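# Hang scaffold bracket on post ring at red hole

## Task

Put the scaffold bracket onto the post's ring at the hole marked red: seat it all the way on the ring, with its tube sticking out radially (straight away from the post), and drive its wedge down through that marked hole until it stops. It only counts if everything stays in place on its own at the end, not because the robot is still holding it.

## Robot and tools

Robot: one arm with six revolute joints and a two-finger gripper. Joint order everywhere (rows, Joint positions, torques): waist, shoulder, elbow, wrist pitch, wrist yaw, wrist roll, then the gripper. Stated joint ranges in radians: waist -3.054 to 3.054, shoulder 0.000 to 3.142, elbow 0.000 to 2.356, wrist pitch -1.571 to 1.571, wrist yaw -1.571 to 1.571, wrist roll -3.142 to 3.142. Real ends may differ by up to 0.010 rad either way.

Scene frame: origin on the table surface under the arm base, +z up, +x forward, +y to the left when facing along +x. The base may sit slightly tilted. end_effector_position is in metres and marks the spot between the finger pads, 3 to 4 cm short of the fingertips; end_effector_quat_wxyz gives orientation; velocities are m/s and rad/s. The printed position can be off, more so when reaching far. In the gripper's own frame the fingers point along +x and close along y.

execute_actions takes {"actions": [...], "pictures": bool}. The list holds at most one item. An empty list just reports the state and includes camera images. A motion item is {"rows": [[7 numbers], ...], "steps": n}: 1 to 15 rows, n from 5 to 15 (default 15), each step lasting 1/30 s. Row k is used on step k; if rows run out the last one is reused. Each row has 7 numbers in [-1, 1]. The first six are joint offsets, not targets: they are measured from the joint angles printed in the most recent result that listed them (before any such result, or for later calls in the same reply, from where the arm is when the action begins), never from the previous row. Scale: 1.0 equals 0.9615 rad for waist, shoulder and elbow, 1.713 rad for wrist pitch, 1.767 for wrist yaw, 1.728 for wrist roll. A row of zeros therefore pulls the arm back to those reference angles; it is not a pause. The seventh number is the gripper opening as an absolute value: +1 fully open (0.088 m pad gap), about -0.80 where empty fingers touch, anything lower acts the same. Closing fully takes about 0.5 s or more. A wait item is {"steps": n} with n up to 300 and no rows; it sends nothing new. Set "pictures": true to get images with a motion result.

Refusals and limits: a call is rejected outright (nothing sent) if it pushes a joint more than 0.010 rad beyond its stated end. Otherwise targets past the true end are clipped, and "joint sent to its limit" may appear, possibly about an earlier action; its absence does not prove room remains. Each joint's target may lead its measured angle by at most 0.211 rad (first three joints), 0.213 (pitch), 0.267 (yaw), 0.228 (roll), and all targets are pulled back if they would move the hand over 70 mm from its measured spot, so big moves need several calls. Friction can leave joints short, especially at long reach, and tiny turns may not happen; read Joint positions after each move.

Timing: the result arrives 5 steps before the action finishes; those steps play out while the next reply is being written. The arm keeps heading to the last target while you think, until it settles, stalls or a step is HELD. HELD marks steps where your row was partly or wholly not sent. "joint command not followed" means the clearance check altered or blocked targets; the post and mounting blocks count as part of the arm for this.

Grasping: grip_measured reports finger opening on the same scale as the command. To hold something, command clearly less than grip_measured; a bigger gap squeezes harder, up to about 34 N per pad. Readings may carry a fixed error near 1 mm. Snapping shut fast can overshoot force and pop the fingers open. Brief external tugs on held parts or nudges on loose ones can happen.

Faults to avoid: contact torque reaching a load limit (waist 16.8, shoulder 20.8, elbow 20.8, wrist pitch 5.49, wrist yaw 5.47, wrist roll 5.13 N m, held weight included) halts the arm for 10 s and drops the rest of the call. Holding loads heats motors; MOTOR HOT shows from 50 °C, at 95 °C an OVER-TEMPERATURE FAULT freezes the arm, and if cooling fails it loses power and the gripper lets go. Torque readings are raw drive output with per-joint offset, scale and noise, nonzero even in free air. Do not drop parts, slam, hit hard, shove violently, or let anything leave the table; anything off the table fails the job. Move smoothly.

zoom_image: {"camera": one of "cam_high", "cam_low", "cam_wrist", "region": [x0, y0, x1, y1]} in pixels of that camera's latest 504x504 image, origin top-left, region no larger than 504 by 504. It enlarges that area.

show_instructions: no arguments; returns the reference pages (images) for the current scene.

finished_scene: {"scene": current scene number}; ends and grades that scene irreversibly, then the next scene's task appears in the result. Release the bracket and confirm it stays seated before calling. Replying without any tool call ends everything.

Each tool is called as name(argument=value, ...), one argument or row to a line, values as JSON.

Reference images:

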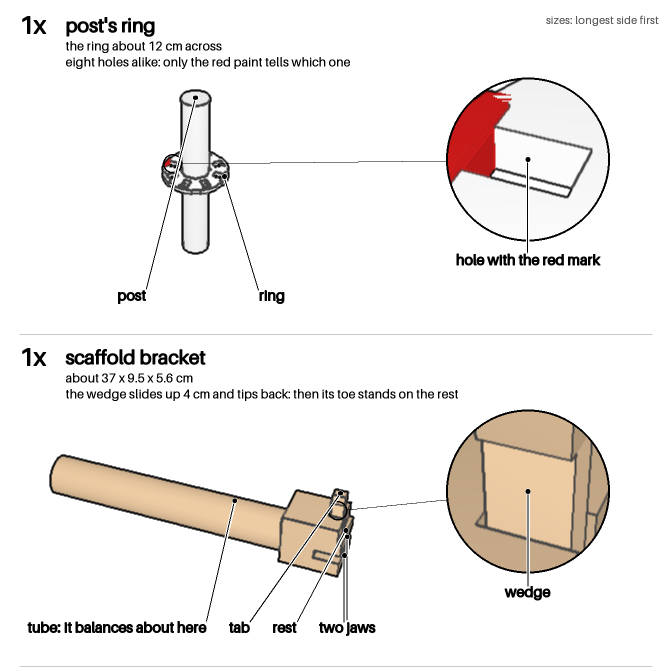

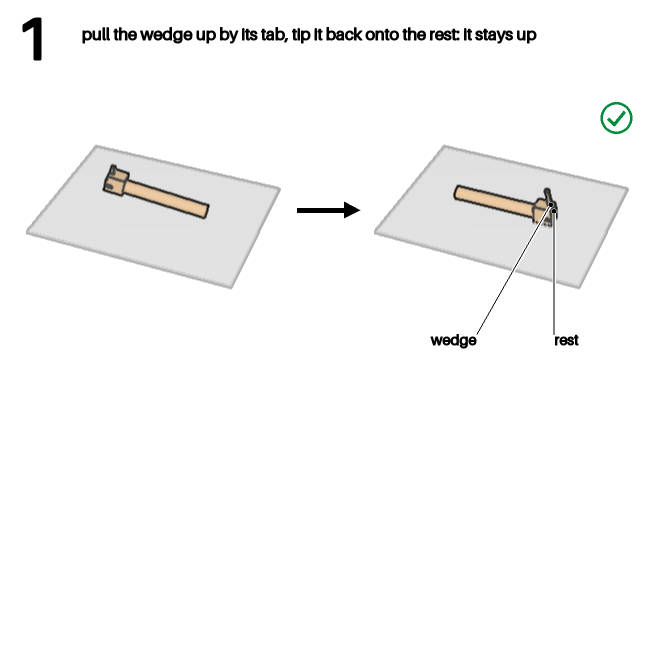

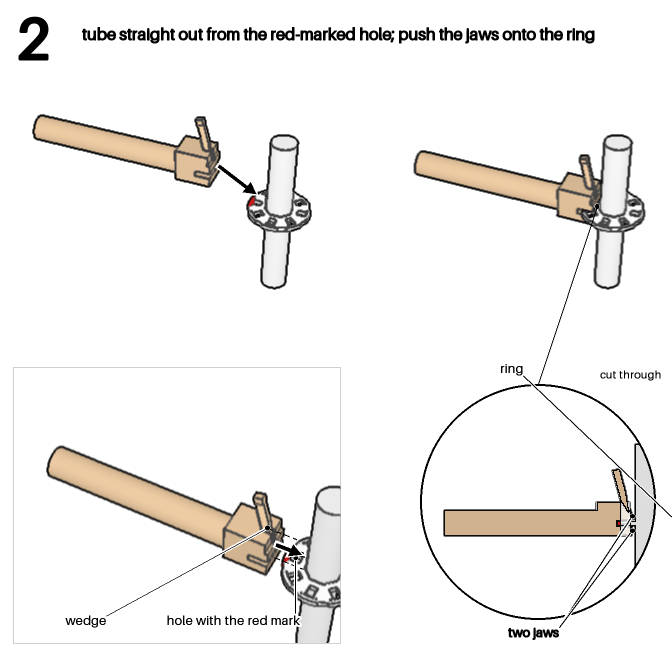

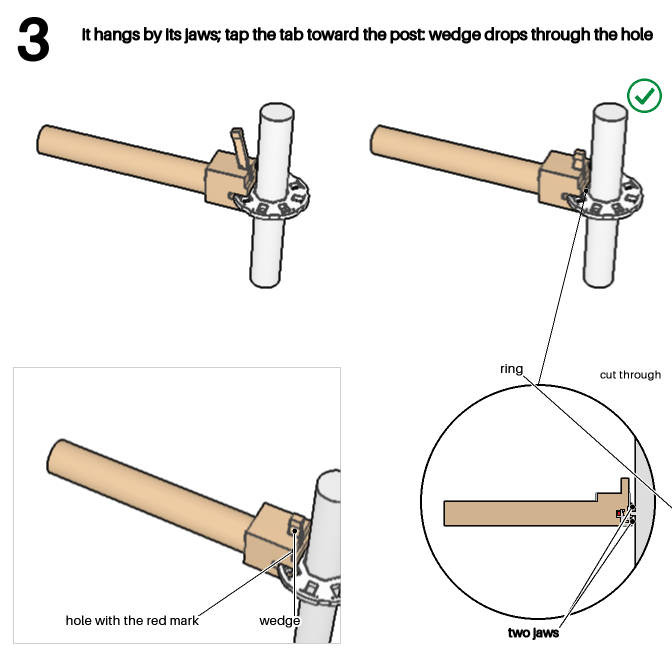

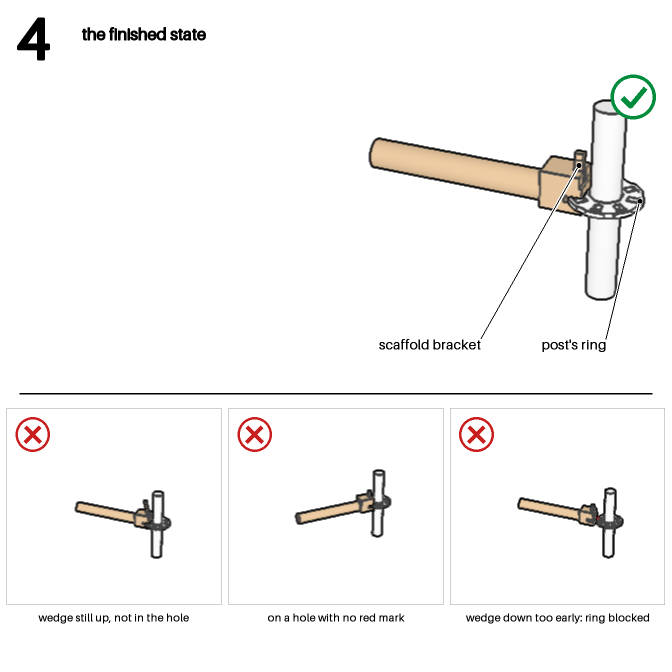

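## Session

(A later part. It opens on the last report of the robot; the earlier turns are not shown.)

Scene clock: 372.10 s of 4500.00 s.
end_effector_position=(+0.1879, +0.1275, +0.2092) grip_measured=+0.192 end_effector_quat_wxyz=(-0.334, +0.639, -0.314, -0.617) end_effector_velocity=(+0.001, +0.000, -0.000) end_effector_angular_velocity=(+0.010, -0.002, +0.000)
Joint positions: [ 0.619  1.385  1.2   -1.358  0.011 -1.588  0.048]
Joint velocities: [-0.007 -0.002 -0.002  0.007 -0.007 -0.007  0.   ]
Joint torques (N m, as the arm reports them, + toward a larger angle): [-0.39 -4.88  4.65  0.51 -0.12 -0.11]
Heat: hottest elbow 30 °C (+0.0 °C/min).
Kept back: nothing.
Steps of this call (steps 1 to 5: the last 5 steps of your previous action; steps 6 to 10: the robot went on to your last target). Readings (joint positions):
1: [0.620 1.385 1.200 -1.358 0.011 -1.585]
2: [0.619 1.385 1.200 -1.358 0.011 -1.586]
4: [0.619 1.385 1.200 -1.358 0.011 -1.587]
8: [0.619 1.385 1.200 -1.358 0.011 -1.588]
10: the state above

Going in. Continue.

execute_actions(
  actions=[
    {"rows":[[-0.015,0,0,0,0,-0.008,-0.6],[-0.03,0,0,0,0,-0.016,-0.6],[-0.045,0,0,0,0,-0.025,-0.6],[-0.06,0,0,0,0,-0.033,-0.6]],"steps":15},
  ],
)

execute_actions(
  actions=[
    {"steps":10},
  ],
  pictures=true,
)

zoom_image(
  camera="cam_high",
  region=[80, 140, 340, 340],
)

Scene clock: 372.57 s of 4500.00 s.
end_effector_position=(+0.1889, +0.1255, +0.2092) grip_measured=+0.191 end_effector_quat_wxyz=(-0.337, +0.630, -0.306, -0.629) end_effector_velocity=(-0.001, -0.004, -0.001) end_effector_angular_velocity=(-0.001, +0.013, +0.020)
Joint positions: [ 0.586  1.385  1.2   -1.36  -0.023 -1.627  0.048]
Joint velocities: [-0.017 -0.002 -0.007 -0.007 -0.007 -0.037 -0.   ]
Joint torques (N m, as the arm reports them, + toward a larger angle): [-2.32 -4.88  4.7   0.64  1.33 -0.48]
Heat: hottest elbow 30 °C (+0.0 °C/min).
Steps of this call (steps 1 to 4: the robot went on to your last target; steps 5 to 14: the first 10 steps of this action). Readings (joint positions):
5: [0.618 1.385 1.200 -1.358 0.010 -1.589]
6: [0.614 1.385 1.200 -1.359 0.007 -1.594]
8: [0.601 1.385 1.200 -1.359 -0.006 -1.609]
12: [0.588 1.385 1.200 -1.359 -0.021 -1.625]
14: the state above

Scene clock: 372.90 s of 4500.00 s.
end_effector_position=(+0.1889, +0.1254, +0.2092) grip_measured=+0.190 end_effector_quat_wxyz=(-0.337, +0.629, -0.305, -0.630) end_effector_velocity=(-0.003, +0.000, -0.000) end_effector_angular_velocity=(+0.014, +0.017, +0.015)
Joint positions: [ 0.584  1.385  1.2   -1.36  -0.026 -1.63   0.048]
Joint velocities: [-0.007 -0.002 -0.002 -0.007 -0.022 -0.022 -0.   ]
Joint torques (N m, as the arm reports them, + toward a larger angle): [-2.3  -4.85  4.7   0.65  1.42 -0.46]
Heat: hottest elbow 30 °C (+0.0 °C/min).
Kept back: nothing.
Steps of this call (steps 1 to 5: the last 5 steps of your previous action; steps 6 to 10: the robot went on to your last target). Readings (joint positions):
1: [0.585 1.385 1.200 -1.360 -0.024 -1.628]
2: [0.585 1.385 1.200 -1.360 -0.024 -1.629]
4: [0.585 1.385 1.200 -1.360 -0.025 -1.629]
8: [0.584 1.385 1.200 -1.360 -0.026 -1.630]
10: the state above

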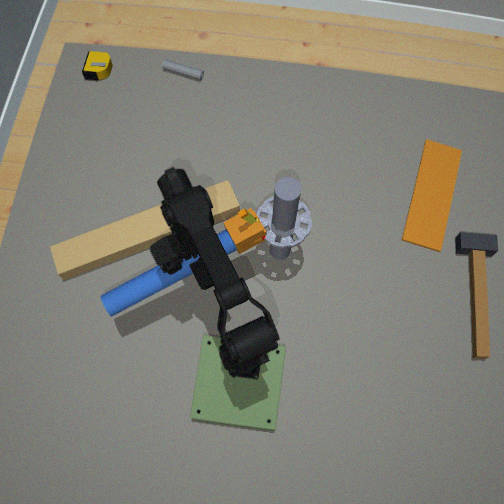

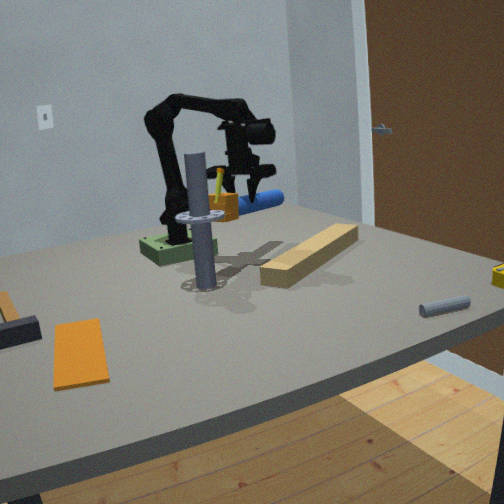

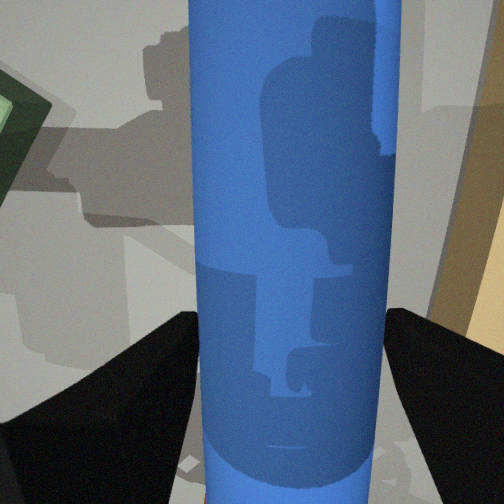

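Region (80, 140, 340, 340) of cam_high's 504x504 image, scaled by 1.938, with more detail than that image has; it fills the top 388 rows of this view, and the rest is white.

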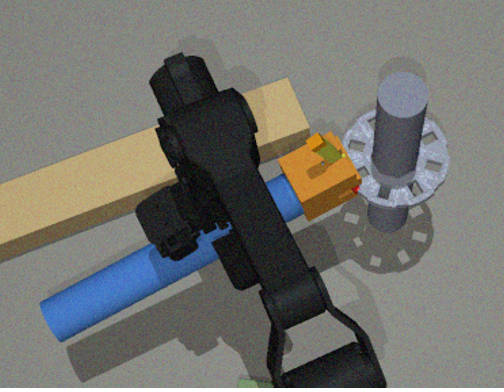

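execute_actions(
  actions=[
    {"rows":[[0.03,0,0,0,0.02,0.022,-0.6]],"steps":10},
  ],
)

execute_actions(
  actions=[
    {"steps":8},
  ],
  pictures=true,
)

zoom_image(
  camera="cam_high",
  region=[200, 180, 320, 280],
)

zoom_image(
  camera="cam_low",
  region=[170, 150, 290, 240],
)

Scene clock: 373.60 s of 4500.00 s.
end_effector_position=(+0.1888, +0.1262, +0.2092) grip_measured=+0.189 end_effector_quat_wxyz=(-0.334, +0.637, -0.310, -0.622) end_effector_velocity=(+0.002, +0.004, +0.000) end_effector_angular_velocity=(-0.029, -0.046, -0.012)
Joint positions: [ 0.604  1.385  1.2   -1.358 -0.    -1.609  0.048]
Joint velocities: [ 0.042 -0.002 -0.002  0.022  0.051  0.051 -0.   ]
Joint torques (N m, as the arm reports them, + toward a larger angle): [ 0.1  -4.87  4.68  0.45  0.23  0.21]
Heat: hottest elbow 30 °C (+0.0 °C/min).
Steps of this call (steps 1 to 15: the robot went on to your last target; step 16: nothing new was sent; steps 17 to 21: the first 5 steps of this action). Readings (joint positions):
17: [0.586 1.385 1.200 -1.360 -0.023 -1.628]
18: [0.593 1.385 1.200 -1.359 -0.014 -1.621]
20: [0.603 1.385 1.200 -1.359 -0.003 -1.612]
21: the state above

Scene clock: 373.87 s of 4500.00 s.
end_effector_position=(+0.1889, +0.1265, +0.2092) grip_measured=+0.189 end_effector_quat_wxyz=(-0.334, +0.639, -0.311, -0.619) end_effector_velocity=(-0.002, -0.002, -0.000) end_effector_angular_velocity=(-0.009, +0.002, -0.020)
Joint positions: [ 0.609  1.385  1.2   -1.357  0.005 -1.602  0.048]
Joint velocities: [ 0.002 -0.002 -0.002 -0.007  0.007  0.022 -0.   ]
Joint torques (N m, as the arm reports them, + toward a larger angle): [ 0.33 -4.83  4.69  0.33  0.05  0.27]
Heat: hottest elbow 30 °C (+0.0 °C/min).
Kept back: nothing.
Steps of this call (steps 1 to 5: the last 5 steps of your previous action; steps 6 to 8: the robot went on to your last target). Readings (joint positions):
1: [0.606 1.385 1.200 -1.358 0.002 -1.607]
2: [0.607 1.385 1.200 -1.358 0.003 -1.605]
4: [0.608 1.385 1.200 -1.357 0.004 -1.604]
8: the state above

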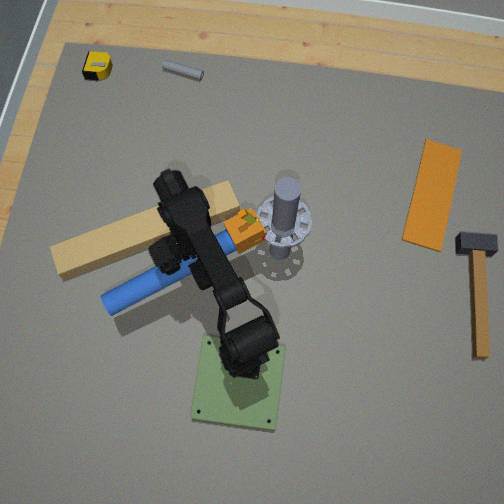

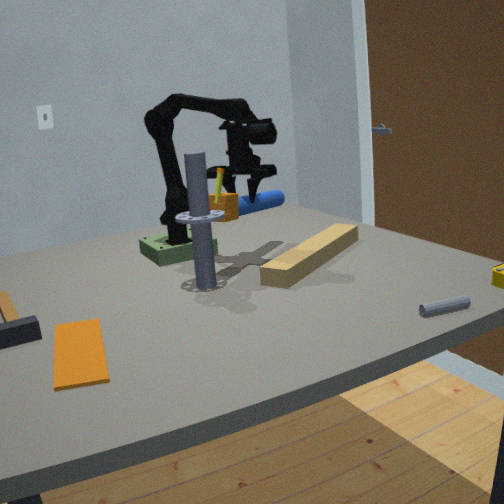

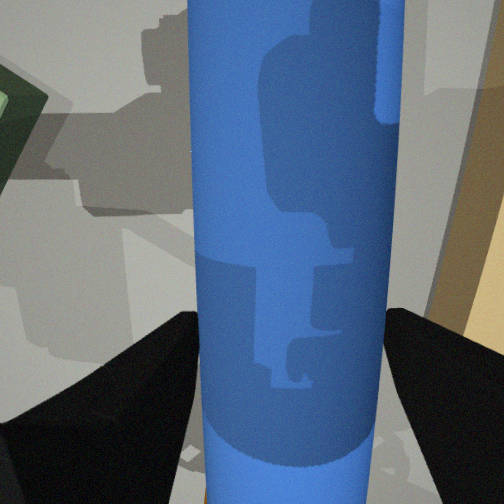

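Region (200, 180, 320, 280) of cam_high's 504x504 image, scaled by 4.200, with more detail than that image has.

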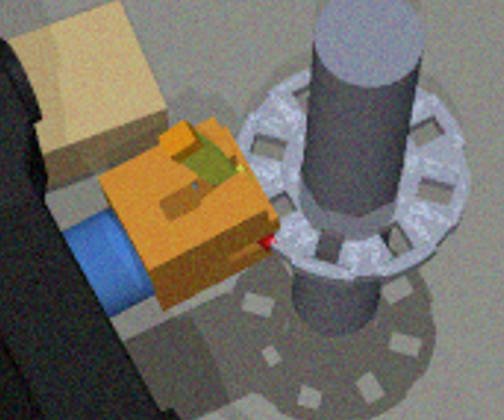

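Region (170, 150, 290, 240) of cam_low's 504x504 image, scaled by 4.200, with more detail than that image has; it fills the top 378 rows of this view, and the rest is white.

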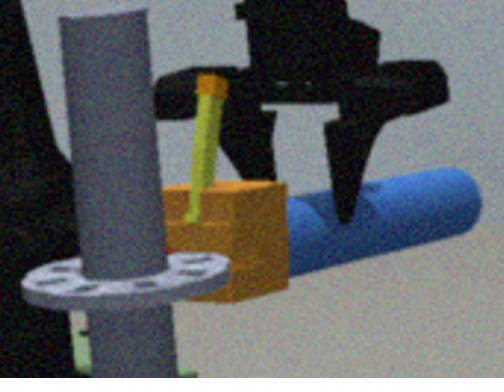

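execute_actions(
  actions=[
    {"rows":[[0.005,-0.012,-0.015,0,0,0.003,-0.6],[0.01,-0.024,-0.028,0,0,0.006,-0.6],[0.01,-0.036,-0.04,0,0,0.006,-0.6],[0.01,-0.045,-0.05,0,0,0.006,-0.6]],"steps":15},
  ],
)

execute_actions(
  actions=[
    {"steps":12},
  ],
  pictures=true,
)

zoom_image(
  camera="cam_high",
  region=[200, 180, 320, 280],
)

Scene clock: 374.87 s of 4500.00 s.
end_effector_position=(+0.1812, +0.1238, +0.2057) grip_measured=+0.188 end_effector_quat_wxyz=(-0.331, +0.640, -0.309, -0.621) end_effector_velocity=(-0.005, +0.001, -0.000) end_effector_angular_velocity=(+0.026, +0.003, -0.019)
Joint positions: [ 0.619  1.355  1.163 -1.35   0.006 -1.601  0.048]
Joint velocities: [ 0.002 -0.022 -0.017  0.007 -0.022  0.022  0.   ]
Joint torques (N m, as the arm reports them, + toward a larger angle): [-0.13 -5.9   3.95  0.07 -0.16  0.23]
Heat: hottest elbow 30 °C (+0.0 °C/min).
Steps of this call (steps 1 to 20: the robot went on to your last target; steps 21 to 30: the first 10 steps of this action). Readings (joint positions):
21: [0.611 1.385 1.199 -1.357 0.008 -1.596]
22: [0.612 1.384 1.196 -1.355 0.009 -1.597]
24: [0.614 1.373 1.184 -1.350 0.009 -1.598]
28: [0.618 1.357 1.165 -1.350 0.007 -1.601]
30: the state above

Scene clock: 375.27 s of 4500.00 s.
end_effector_position=(+0.1808, +0.1237, +0.2055) grip_measured=+0.188 end_effector_quat_wxyz=(-0.331, +0.640, -0.309, -0.621) end_effector_velocity=(-0.002, -0.002, -0.001) end_effector_angular_velocity=(-0.013, +0.006, +0.009)
Joint positions: [ 0.619  1.353  1.161 -1.35   0.006 -1.599  0.048]
Joint velocities: [ 0.002 -0.002 -0.007 -0.007  0.007 -0.007  0.   ]
Joint torques (N m, as the arm reports them, + toward a larger angle): [-0.1  -5.9   3.94  0.03 -0.17  0.24]
Heat: hottest elbow 30 °C (+0.0 °C/min).
Kept back: nothing.
Steps of this call (steps 1 to 5: the last 5 steps of your previous action; steps 6 to 12: the robot went on to your last target). Readings (joint positions):
1: [0.619 1.355 1.162 -1.350 0.006 -1.600]
2: [0.619 1.354 1.162 -1.350 0.006 -1.600]
4: [0.619 1.354 1.161 -1.350 0.006 -1.600]
8: [0.619 1.353 1.161 -1.350 0.006 -1.599]
12: the state above

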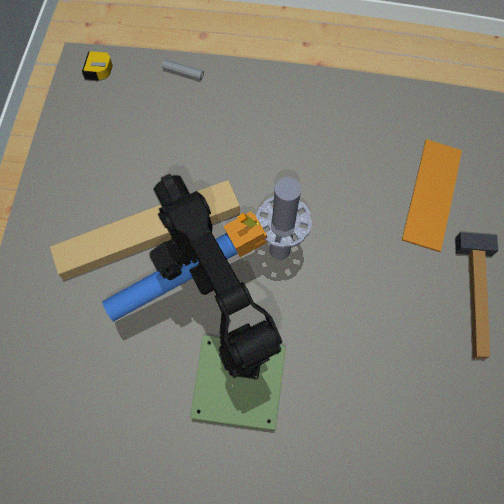

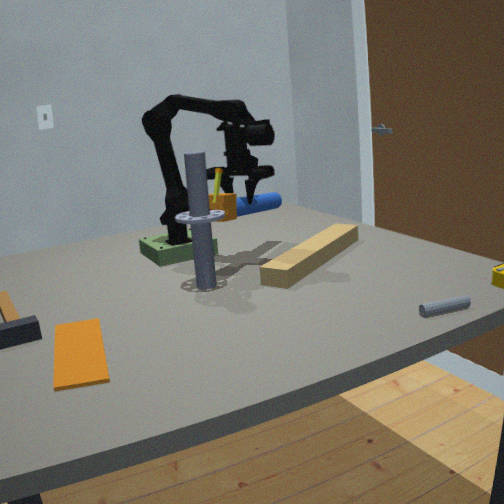

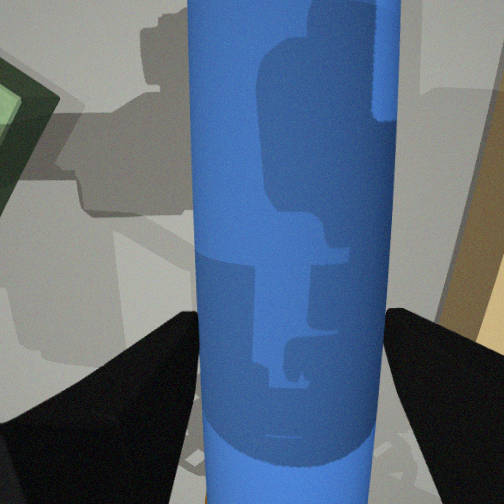

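Region (200, 180, 320, 280) of cam_high's 504x504 image, scaled by 4.200, with more detail than that image has.

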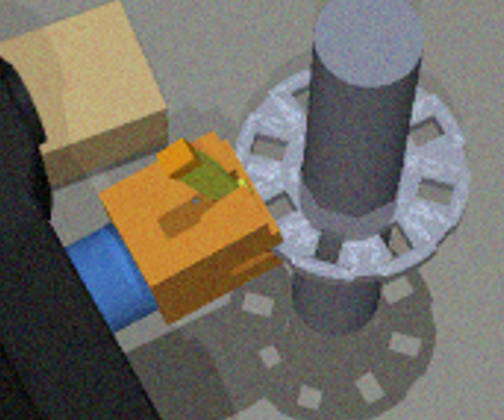

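execute_actions(
  actions=[
    {"rows":[[0,-0.008,0.015,-0.003,0,0,-0.6],[0,-0.015,0.025,-0.006,0,0,-0.6],[0,-0.02,0.03,-0.008,0,0,-0.6]],"steps":12},
  ],
)

execute_actions(
  actions=[
    {"steps":10},
  ],
)

Scene clock: 375.77 s of 4500.00 s.
end_effector_position=(+0.1795, +0.1233, +0.2076) grip_measured=+0.188 end_effector_quat_wxyz=(-0.331, +0.639, -0.309, -0.622) end_effector_velocity=(-0.002, -0.001, +0.011) end_effector_angular_velocity=(+0.022, -0.018, -0.009)
Joint positions: [ 0.619  1.35   1.166 -1.36   0.003 -1.6    0.048]
Joint velocities: [-0.002 -0.027  0.022 -0.022 -0.007  0.007 -0.   ]
Joint torques (N m, as the arm reports them, + toward a larger angle): [-0.14 -6.32  6.43  0.37 -0.03  0.02]
Heat: hottest elbow 30 °C (+0.0 °C/min).
Steps of this call (steps 1 to 8: the robot went on to your last target; steps 9 to 15: the first 7 steps of this action). Readings (joint positions):
9: [0.619 1.353 1.161 -1.350 0.006 -1.599]
10: [0.619 1.353 1.161 -1.350 0.006 -1.600]
12: [0.619 1.352 1.164 -1.353 0.005 -1.600]
15: the state above

Scene clock: 376.10 s of 4500.00 s.
end_effector_position=(+0.1796, +0.1234, +0.2085) grip_measured=+0.187 end_effector_quat_wxyz=(-0.332, +0.639, -0.308, -0.621) end_effector_velocity=(-0.002, +0.002, +0.000) end_effector_angular_velocity=(+0.014, +0.018, +0.006)
Joint positions: [ 0.619  1.349  1.169 -1.362  0.003 -1.6    0.048]
Joint velocities: [-0.002  0.002  0.002 -0.007 -0.022 -0.007 -0.   ]
Joint torques (N m, as the arm reports them, + toward a larger angle): [-0.1  -6.33  6.37  0.4   0.01 -0.01]
Heat: hottest elbow 30 °C (+0.0 °C/min).
Kept back: nothing.
Steps of this call (steps 1 to 5: the last 5 steps of your previous action; steps 6 to 10: the robot went on to your last target). Readings (joint positions):
1: [0.619 1.350 1.167 -1.361 0.003 -1.600]
2: [0.619 1.349 1.167 -1.361 0.003 -1.600]
4: [0.619 1.349 1.168 -1.361 0.003 -1.600]
8: [0.619 1.349 1.169 -1.362 0.003 -1.600]
10: the state above

Small further inward shift, then push.

execute_actions(
  actions=[
    {"rows":[[0,-0.008,-0.004,0,0,0,-0.6],[0,-0.014,-0.006,0,0,0,-0.6],[-0.01,-0.014,-0.006,0,0,-0.006,-0.6],[-0.02,-0.014,-0.006,0,0,-0.011,-0.6],[-0.03,-0.014,-0.006,0,0,-0.017,-0.6],[-0.04,-0.014,-0.006,0,0,-0.022,-0.6],[-0.05,-0.014,-0.006,0,0,-0.028,-0.6]],"steps":15},
  ],
)

execute_actions(
  actions=[
    {"steps":10},
  ],
  pictures=true,
)

zoom_image(
  camera="cam_high",
  region=[200, 180, 320, 280],
)

Scene clock: 376.67 s of 4500.00 s.
end_effector_position=(+0.1815, +0.1197, +0.2089) grip_measured=+0.187 end_effector_quat_wxyz=(-0.334, +0.636, -0.303, -0.627) end_effector_velocity=(-0.002, -0.014, +0.002) end_effector_angular_velocity=(-0.009, +0.019, +0.059)
Joint positions: [ 0.589  1.345  1.167 -1.362 -0.013 -1.636  0.048]
Joint velocities: [-0.051 -0.017 -0.002 -0.037 -0.007 -0.11  -0.   ]
Joint torques (N m, as the arm reports them, + toward a larger angle): [-1.36 -5.55  4.32  0.56  0.54 -0.14]
Heat: hottest elbow 31 °C (+1.0 °C/min).
Steps of this call (steps 1 to 7: the robot went on to your last target; steps 8 to 17: the first 10 steps of this action). Readings (joint positions):
8: [0.619 1.348 1.170 -1.362 0.003 -1.600]
9: [0.619 1.348 1.169 -1.362 0.003 -1.600]
11: [0.616 1.348 1.168 -1.362 0.003 -1.604]
15: [0.595 1.346 1.167 -1.362 -0.010 -1.629]
17: the state above

Scene clock: 377.00 s of 4500.00 s.
end_effector_position=(+0.1814, +0.1194, +0.2090) grip_measured=+0.187 end_effector_quat_wxyz=(-0.334, +0.635, -0.302, -0.628) end_effector_velocity=(+0.002, -0.002, -0.002) end_effector_angular_velocity=(-0.008, -0.002, -0.000)
Joint positions: [ 0.586  1.344  1.167 -1.363 -0.016 -1.64   0.048]
Joint velocities: [-0.007  0.002 -0.007  0.007  0.007 -0.007 -0.   ]
Joint torques (N m, as the arm reports them, + toward a larger angle): [-1.6  -5.5   4.36  0.6   0.66 -0.22]
Heat: hottest elbow 31 °C (+1.0 °C/min).
Kept back: nothing.
Steps of this call (steps 1 to 5: the last 5 steps of your previous action; steps 6 to 10: the robot went on to your last target). Readings (joint positions):
1: [0.588 1.344 1.167 -1.362 -0.014 -1.637]
2: [0.588 1.344 1.167 -1.363 -0.015 -1.638]
4: [0.587 1.344 1.167 -1.363 -0.015 -1.639]
8: [0.586 1.344 1.167 -1.363 -0.016 -1.640]
10: the state above

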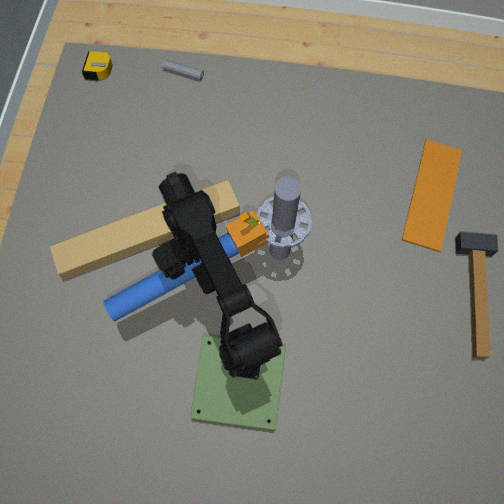

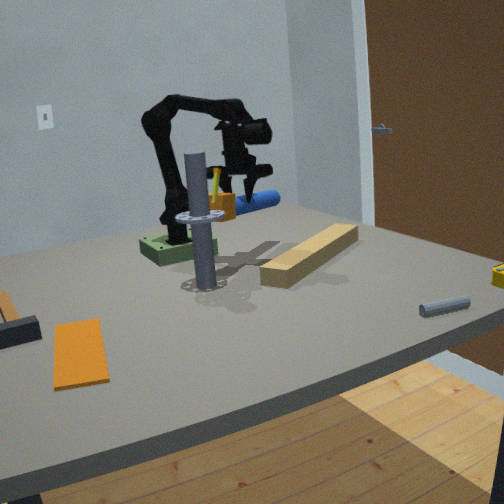

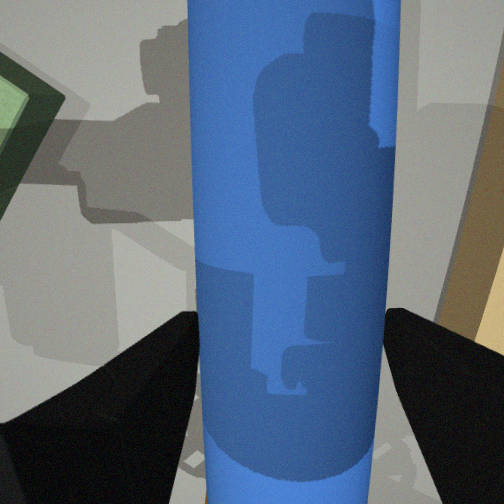

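Region (200, 180, 320, 280) of cam_high's 504x504 image, scaled by 4.200, with more detail than that image has.

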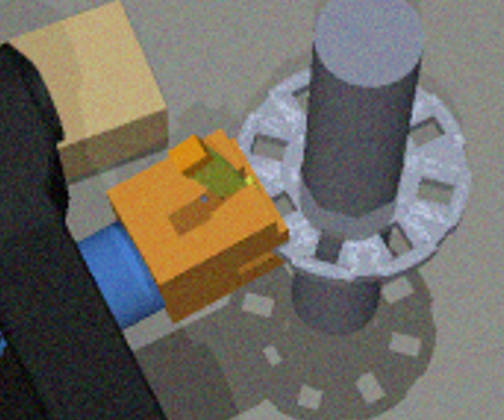

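execute_actions(
  actions=[
    {"rows":[[-0.02,0,0.02,-0.004,0.012,-0.005,-0.6],[-0.02,0,0.024,-0.006,0.012,-0.005,-0.6],[-0.02,-0.002,0.028,-0.008,0.012,-0.005,-0.6],[-0.02,-0.003,0.032,-0.01,0.012,-0.005,-0.6],[-0.02,-0.004,0.036,-0.012,0.012,-0.005,-0.6]],"steps":15},
  ],
)

execute_actions(
  actions=[
    {"steps":10},
  ],
)

Scene clock: 377.87 s of 4500.00 s.
end_effector_position=(+0.1828, +0.1163, +0.2130) grip_measured=+0.185 end_effector_quat_wxyz=(-0.333, +0.637, -0.304, -0.625) end_effector_velocity=(+0.001, +0.001, +0.005) end_effector_angular_velocity=(+0.025, +0.001, -0.004)
Joint positions: [ 0.575  1.343  1.183 -1.379 -0.01  -1.649  0.048]
Joint velocities: [-0.012 -0.002  0.017 -0.007 -0.022 -0.007 -0.   ]
Joint torques (N m, as the arm reports them, + toward a larger angle): [-0.83 -4.99  6.18  0.29  0.51 -0.01]
Heat: hottest elbow 31 °C (+1.0 °C/min).
Steps of this call (steps 1 to 15: the robot went on to your last target; step 16: nothing new was sent; steps 17 to 26: the first 10 steps of this action). Readings (joint positions):
17: [0.585 1.343 1.167 -1.363 -0.017 -1.642]
18: [0.585 1.343 1.168 -1.363 -0.018 -1.642]
20: [0.583 1.343 1.171 -1.366 -0.020 -1.645]
24: [0.577 1.343 1.180 -1.377 -0.012 -1.649]
26: the state above

Scene clock: 378.20 s of 4500.00 s.
end_effector_position=(+0.1831, +0.1159, +0.2133) grip_measured=+0.185 end_effector_quat_wxyz=(-0.334, +0.637, -0.304, -0.625) end_effector_velocity=(+0.000, +0.003, +0.001) end_effector_angular_velocity=(+0.025, +0.001, +0.006)
Joint positions: [ 0.574  1.344  1.184 -1.38  -0.009 -1.649  0.048]
Joint velocities: [-0.002 -0.002  0.002  0.007 -0.022 -0.007 -0.   ]
Joint torques (N m, as the arm reports them, + toward a larger angle): [-0.69 -5.03  6.24  0.29  0.44 -0.01]
Heat: hottest elbow 31 °C (+1.0 °C/min).
Kept back: nothing.
Steps of this call (steps 1 to 5: the last 5 steps of your previous action; steps 6 to 10: the robot went on to your last target). Readings (joint positions):
1: [0.574 1.343 1.183 -1.379 -0.010 -1.649]
2: [0.574 1.343 1.183 -1.379 -0.010 -1.649]
4: [0.574 1.343 1.184 -1.379 -0.009 -1.649]
8: [0.574 1.343 1.184 -1.380 -0.009 -1.649]
10: the state above

It advanced with raising. Push further.

execute_actions(
  actions=[
    {"rows":[[-0.015,0,0,0,0.008,-0.006,-0.6],[-0.025,0,0,0,0.008,-0.011,-0.6],[-0.035,0,0,0,0.008,-0.017,-0.6],[-0.045,0,0,0,0.008,-0.022,-0.6]],"steps":15},
  ],
)

execute_actions(
  actions=[
    {"steps":10},
  ],
  pictures=true,
)

zoom_image(
  camera="cam_high",
  region=[200, 180, 320, 280],
)

Scene clock: 378.77 s of 4500.00 s.
end_effector_position=(+0.1835, +0.1139, +0.2134) grip_measured=+0.184 end_effector_quat_wxyz=(-0.333, +0.633, -0.300, -0.631) end_effector_velocity=(-0.004, -0.005, -0.002) end_effector_angular_velocity=(-0.008, +0.025, +0.020)
Joint positions: [ 0.554  1.344  1.185 -1.384 -0.025 -1.675  0.048]
Joint velocities: [-0.017 -0.002 -0.007 -0.022 -0.007 -0.037 -0.   ]
Joint torques (N m, as the arm reports them, + toward a larger angle): [-2.25 -4.45  4.7   0.81  1.13 -0.32]
Heat: hottest elbow 31 °C (+1.0 °C/min).
Steps of this call (steps 1 to 7: the robot went on to your last target; steps 8 to 17: the first 10 steps of this action). Readings (joint positions):
8: [0.573 1.344 1.185 -1.380 -0.008 -1.649]
9: [0.571 1.343 1.185 -1.381 -0.008 -1.652]
11: [0.562 1.344 1.185 -1.382 -0.015 -1.663]
15: [0.555 1.344 1.185 -1.383 -0.023 -1.673]
17: the state above

Scene clock: 379.10 s of 4500.00 s.
end_effector_position=(+0.1836, +0.1139, +0.2134) grip_measured=+0.184 end_effector_quat_wxyz=(-0.334, +0.632, -0.300, -0.632) end_effector_velocity=(-0.002, -0.002, +0.001) end_effector_angular_velocity=(+0.005, +0.005, +0.015)
Joint positions: [ 0.552  1.344  1.185 -1.384 -0.027 -1.677  0.048]
Joint velocities: [-0.007 -0.007 -0.002 -0.007 -0.007 -0.022 -0.   ]
Joint torques (N m, as the arm reports them, + toward a larger angle): [-2.18 -4.47  4.63  0.81  1.21 -0.29]
Heat: hottest elbow 31 °C (+1.0 °C/min).
Kept back: nothing.
Steps of this call (steps 1 to 5: the last 5 steps of your previous action; steps 6 to 10: the robot went on to your last target). Readings (joint positions):
1: [0.553 1.344 1.185 -1.384 -0.025 -1.675]
2: [0.553 1.344 1.185 -1.384 -0.026 -1.675]
4: [0.553 1.344 1.185 -1.384 -0.026 -1.676]
8: [0.552 1.344 1.185 -1.384 -0.027 -1.677]
10: the state above

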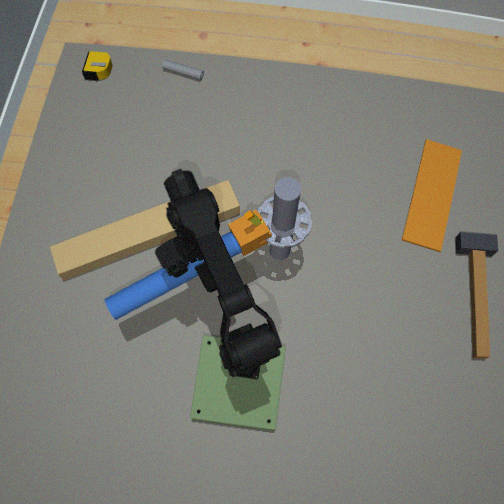

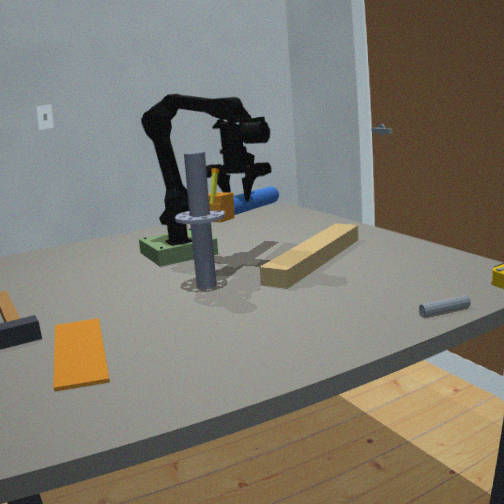

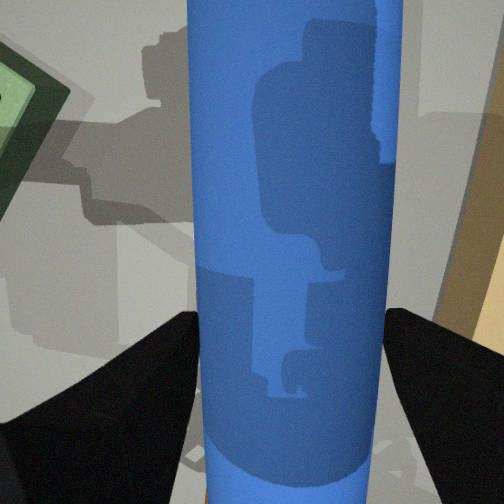

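Region (200, 180, 320, 280) of cam_high's 504x504 image, scaled by 4.200, with more detail than that image has.

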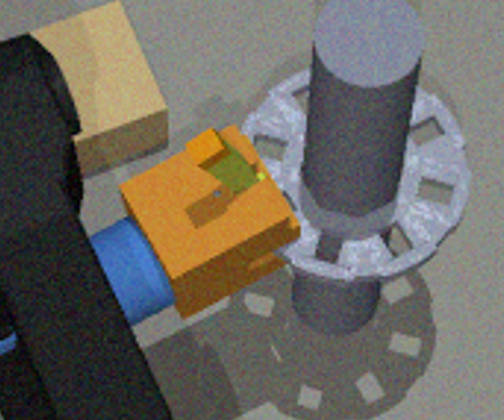

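execute_actions(
  actions=[
    {"rows":[[0.01,-0.004,0,0,0.015,0.008,-0.6],[0.005,-0.008,0.004,-0.004,0.015,0.005,-0.6],[0,-0.012,0.008,-0.006,0.015,0.002,-0.6],[-0.01,-0.014,0.012,-0.008,0.015,-0.003,-0.6],[-0.018,-0.014,0.012,-0.008,0.015,-0.008,-0.6]],"steps":15},
  ],
)

execute_actions(
  actions=[
    {"steps":10},
  ],
)

Scene clock: 380.23 s of 4500.00 s.
end_effector_position=(+0.1825, +0.1130, +0.2140) grip_measured=+0.184 end_effector_quat_wxyz=(-0.330, +0.634, -0.297, -0.633) end_effector_velocity=(-0.002, -0.002, +0.001) end_effector_angular_velocity=(+0.005, +0.005, +0.015)
Joint positions: [ 0.552  1.34   1.185 -1.389 -0.026 -1.687  0.048]
Joint velocities: [-0.007 -0.007 -0.002 -0.007 -0.007 -0.022 -0.   ]
Joint torques (N m, as the arm reports them, + toward a larger angle): [-1.69 -5.6   5.69 -0.01  0.94 -0.08]
Heat: hottest elbow 31 °C (+1.0 °C/min).
Steps of this call (steps 1 to 15: the robot went on to your last target; steps 16 to 24: nothing new was sent; steps 25 to 34: the first 10 steps of this action). Readings (joint positions):
25: [0.551 1.343 1.185 -1.384 -0.027 -1.677]
26: [0.553 1.343 1.185 -1.384 -0.025 -1.675]
28: [0.554 1.343 1.185 -1.384 -0.024 -1.675]
32: [0.552 1.341 1.185 -1.388 -0.026 -1.685]
34: the state above

Scene clock: 380.57 s of 4500.00 s.
end_effector_position=(+0.1822, +0.1128, +0.2142) grip_measured=+0.184 end_effector_quat_wxyz=(-0.329, +0.634, -0.297, -0.634) end_effector_velocity=(-0.002, -0.001, -0.000) end_effector_angular_velocity=(+0.002, +0.009, +0.020)
Joint positions: [ 0.551  1.34   1.185 -1.39  -0.026 -1.69   0.048]
Joint velocities: [-0.002 -0.002 -0.002 -0.007 -0.007 -0.022 -0.   ]
Joint torques (N m, as the arm reports them, + toward a larger angle): [-1.85 -5.63  5.68  0.02  0.94 -0.04]
Heat: hottest elbow 31 °C (+1.0 °C/min).
Kept back: nothing.
Steps of this call (steps 1 to 5: the last 5 steps of your previous action; steps 6 to 10: the robot went on to your last target). Readings (joint positions):
1: [0.552 1.340 1.185 -1.389 -0.026 -1.688]
2: [0.552 1.340 1.185 -1.389 -0.026 -1.688]
4: [0.552 1.340 1.185 -1.390 -0.026 -1.689]
8: [0.551 1.340 1.185 -1.390 -0.026 -1.689]
10: the state above

Seems bottomed. Relax, release, and lift.

execute_actions(
  actions=[
    {"rows":[[0.012,0,0,0,0.015,0.006,-0.6],[0.012,0,0,0,0.015,0.006,-0.6],[0.012,0,0,0,0.015,0.006,0.1],[0.012,0,0,0,0.015,0.006,0.3],[0.012,0,0,0,0.015,0.006,0.8]],"steps":15},
  ],
)

execute_actions(
  actions=[
    {"rows":[[0,-0.01,0.08,-0.05,0,0,0.8],[0,-0.02,0.18,-0.11,0,0,0.8],[0,-0.03,0.28,-0.17,0,0,0.8]],"steps":15},
  ],
)

execute_actions(
  actions=[
    {"steps":12},
  ],
  pictures=true,
)

zoom_image(
  camera="cam_high",
  region=[80, 140, 340, 340],
)

zoom_image(
  camera="cam_low",
  region=[160, 110, 290, 230],
)

Scene clock: 381.23 s of 4500.00 s.
end_effector_position=(+0.1828, +0.1117, +0.2141) grip_measured=+0.328 end_effector_quat_wxyz=(-0.324, +0.641, -0.301, -0.627) end_effector_velocity=(-0.003, -0.006, -0.000) end_effector_angular_velocity=(-0.030, +0.007, +0.004)
Joint positions: [ 0.562  1.34   1.185 -1.39  -0.003 -1.681  0.055]
Joint velocities: [-0.002 -0.002 -0.002 -0.022  0.022 -0.007  0.16 ]
Joint torques (N m, as the arm reports them, + toward a larger angle): [ 0.06 -4.49  4.66  0.52 -0.02  0.04]
Heat: hottest elbow 31 °C (+1.0 °C/min).
Steps of this call (steps 1 to 10: the robot went on to your last target; steps 11 to 20: the first 10 steps of this action). Readings (joint positions):
11: [0.552 1.340 1.185 -1.390 -0.025 -1.689]
12: [0.554 1.340 1.185 -1.390 -0.022 -1.687]
14: [0.558 1.340 1.185 -1.390 -0.018 -1.684]
18: [0.561 1.340 1.185 -1.390 -0.014 -1.681]
20: the state above

action 0: row 3 of 3 would take arm/djoint_3 (the wrist pitch) more than 0.010 radians past the lower end of its range (-1.571 radians), so nothing of the call was run and nothing moved. Give that column a number nearer 0 in that row, or first move the joint away from that end.

Scene clock: 381.63 s of 4500.00 s.
end_effector_position=(+0.1828, +0.1117, +0.2141) grip_measured=+0.797 end_effector_quat_wxyz=(-0.324, +0.641, -0.301, -0.627) end_effector_velocity=(-0.006, -0.001, -0.000) end_effector_angular_velocity=(+0.007, +0.030, +0.001)
Joint positions: [ 0.562  1.34   1.185 -1.39  -0.003 -1.681  0.078]
Joint velocities: [-0.007 -0.002 -0.002 -0.022 -0.022 -0.007  0.001]
Joint torques (N m, as the arm reports them, + toward a larger angle): [ 0.14 -4.47  4.63  0.53  0.01  0.03]
Heat: hottest elbow 31 °C (+1.0 °C/min).
Kept back: nothing.
Steps of this call (steps 1 to 5: the last 5 steps of your previous action; steps 6 to 12: the robot went on to your last target). Readings (joint positions):
1: [0.562 1.340 1.185 -1.390 -0.003 -1.681]
2: [0.562 1.340 1.185 -1.390 -0.003 -1.681]
4: [0.562 1.340 1.185 -1.390 -0.003 -1.681]
8: [0.562 1.340 1.185 -1.390 -0.003 -1.681]
12: the state above

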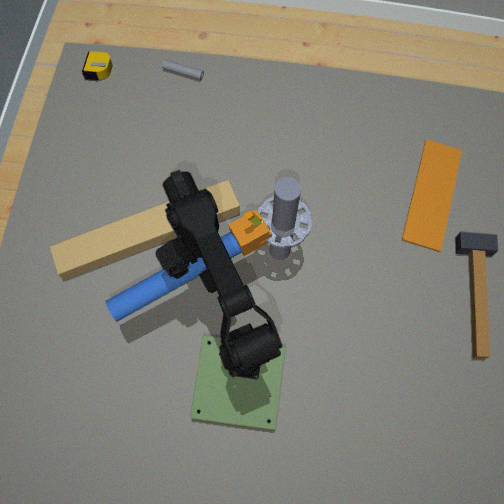

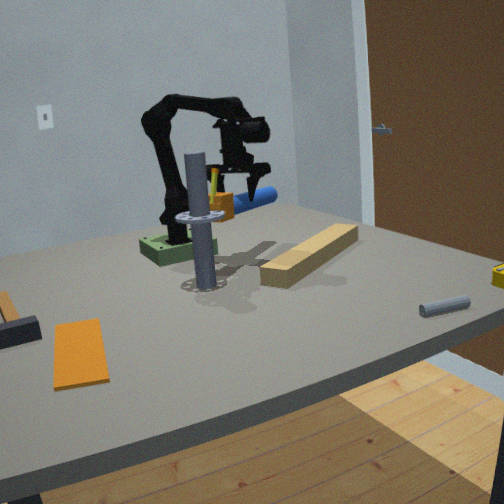

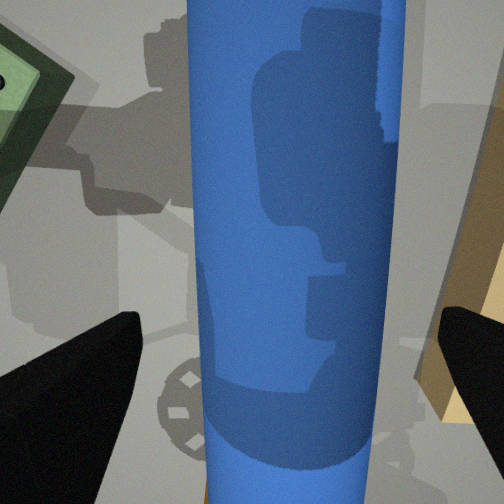

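Region (80, 140, 340, 340) of cam_high's 504x504 image, scaled by 1.938, with more detail than that image has; it fills the top 388 rows of this view, and the rest is white.

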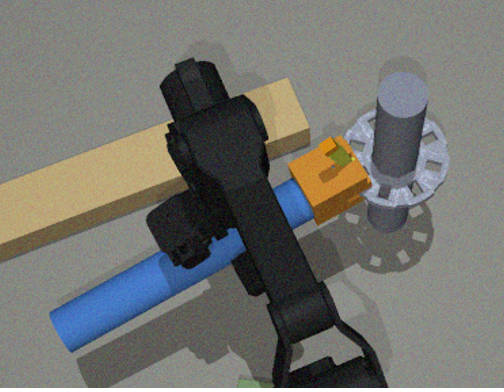

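Region (160, 110, 290, 230) of cam_low's 504x504 image, scaled by 3.877, with more detail than that image has; it fills the top 465 rows of this view, and the rest is white.

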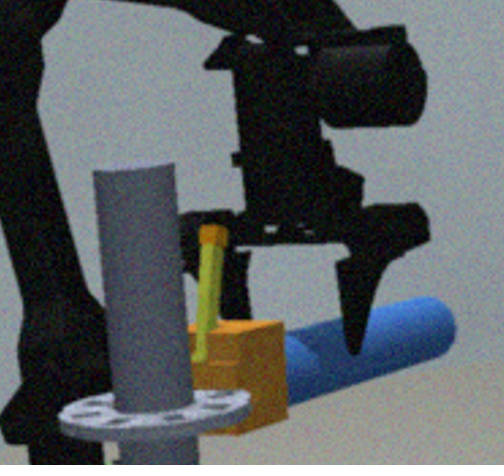

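execute_actions(
  actions=[
    {"rows":[[0,0,0.08,-0.04,0,0,0.5],[0,0.01,0.16,-0.07,0.05,0,0],[0.03,0.02,0.225,-0.09,0.15,0.02,-0.5],[0.08,0.03,0.235,-0.09,0.25,0.04,-1],[0.14,0.04,0.235,-0.09,0.35,0.06,-1],[0.19,0.04,0.235,-0.09,0.455,0.07,-1]],"steps":15},
  ],
)

execute_actions(
  actions=[
    {"steps":25},
  ],
  pictures=true,
)

Scene clock: 383.30 s of 4500.00 s.
end_effector_position=(+0.2188, +0.0812, +0.2870) grip_measured=-0.329 end_effector_quat_wxyz=(-0.231, +0.807, -0.348, -0.419) end_effector_velocity=(+0.148, -0.161, +0.162) end_effector_angular_velocity=(-1.649, -1.328, -0.081)
Joint positions: [ 0.724  1.363  1.397 -1.534  0.572 -1.577  0.023]
Joint velocities: [ 0.227  0.105  0.042 -0.081  2.132  0.154 -0.175]
Joint torques (N m, as the arm reports them, + toward a larger angle): [-0.21 -3.52  5.19  0.41  0.51  0.04]
Heat: hottest elbow 31 °C (+1.0 °C/min).
Steps of this call (steps 1 to 15: the robot went on to your last target; steps 16 to 40: nothing new was sent; steps 41 to 50: the first 10 steps of this action). Readings (joint positions):
41: [0.562 1.340 1.193 -1.402 -0.003 -1.681]
42: [0.562 1.345 1.217 -1.434 0.013 -1.681]
44: [0.578 1.355 1.297 -1.486 0.146 -1.660]
48: [0.696 1.357 1.390 -1.525 0.430 -1.591]
50: the state above

Scene clock: 384.13 s of 4500.00 s.
end_effector_position=(+0.2338, +0.0646, +0.3084) grip_measured=-0.785 end_effector_quat_wxyz=(-0.189, +0.850, -0.369, -0.326) end_effector_velocity=(-0.004, -0.003, -0.001) end_effector_angular_velocity=(-0.013, +0.025, +0.003)
Joint positions: [ 0.741  1.371  1.403 -1.542  0.798 -1.562  0.001]
Joint velocities: [-0.002 -0.002 -0.002 -0.022 -0.007 -0.007 -0.   ]
Joint torques (N m, as the arm reports them, + toward a larger angle): [ 0.21 -3.68  5.16  0.39  0.61  0.06]
Heat: hottest elbow 31 °C (+1.0 °C/min).
Kept back: nothing.
Steps of this call (steps 1 to 5: the last 5 steps of your previous action; steps 6 to 25: the robot went on to your last target). Readings (joint positions):
1: [0.729 1.366 1.398 -1.535 0.636 -1.573]
2: [0.732 1.369 1.399 -1.537 0.684 -1.570]
4: [0.735 1.371 1.400 -1.539 0.740 -1.566]
8: [0.739 1.371 1.403 -1.541 0.782 -1.563]
25: the state above

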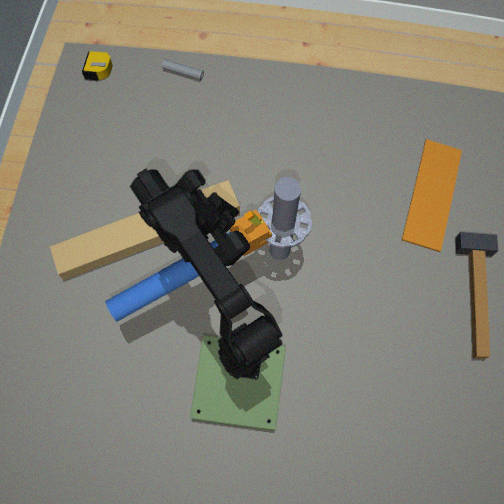

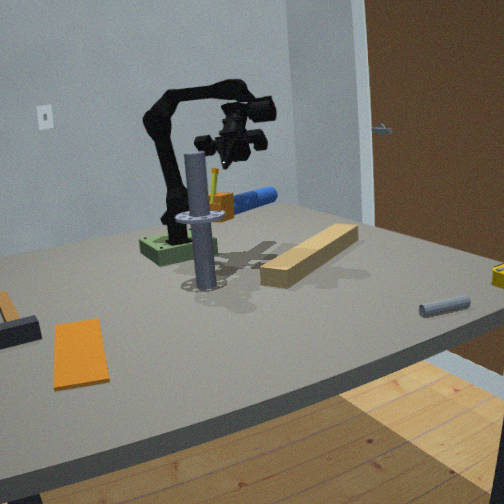

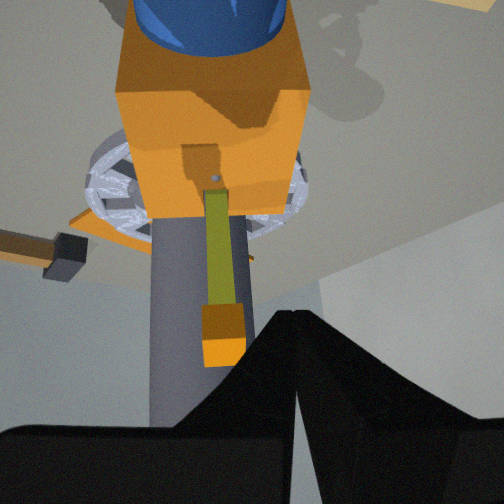

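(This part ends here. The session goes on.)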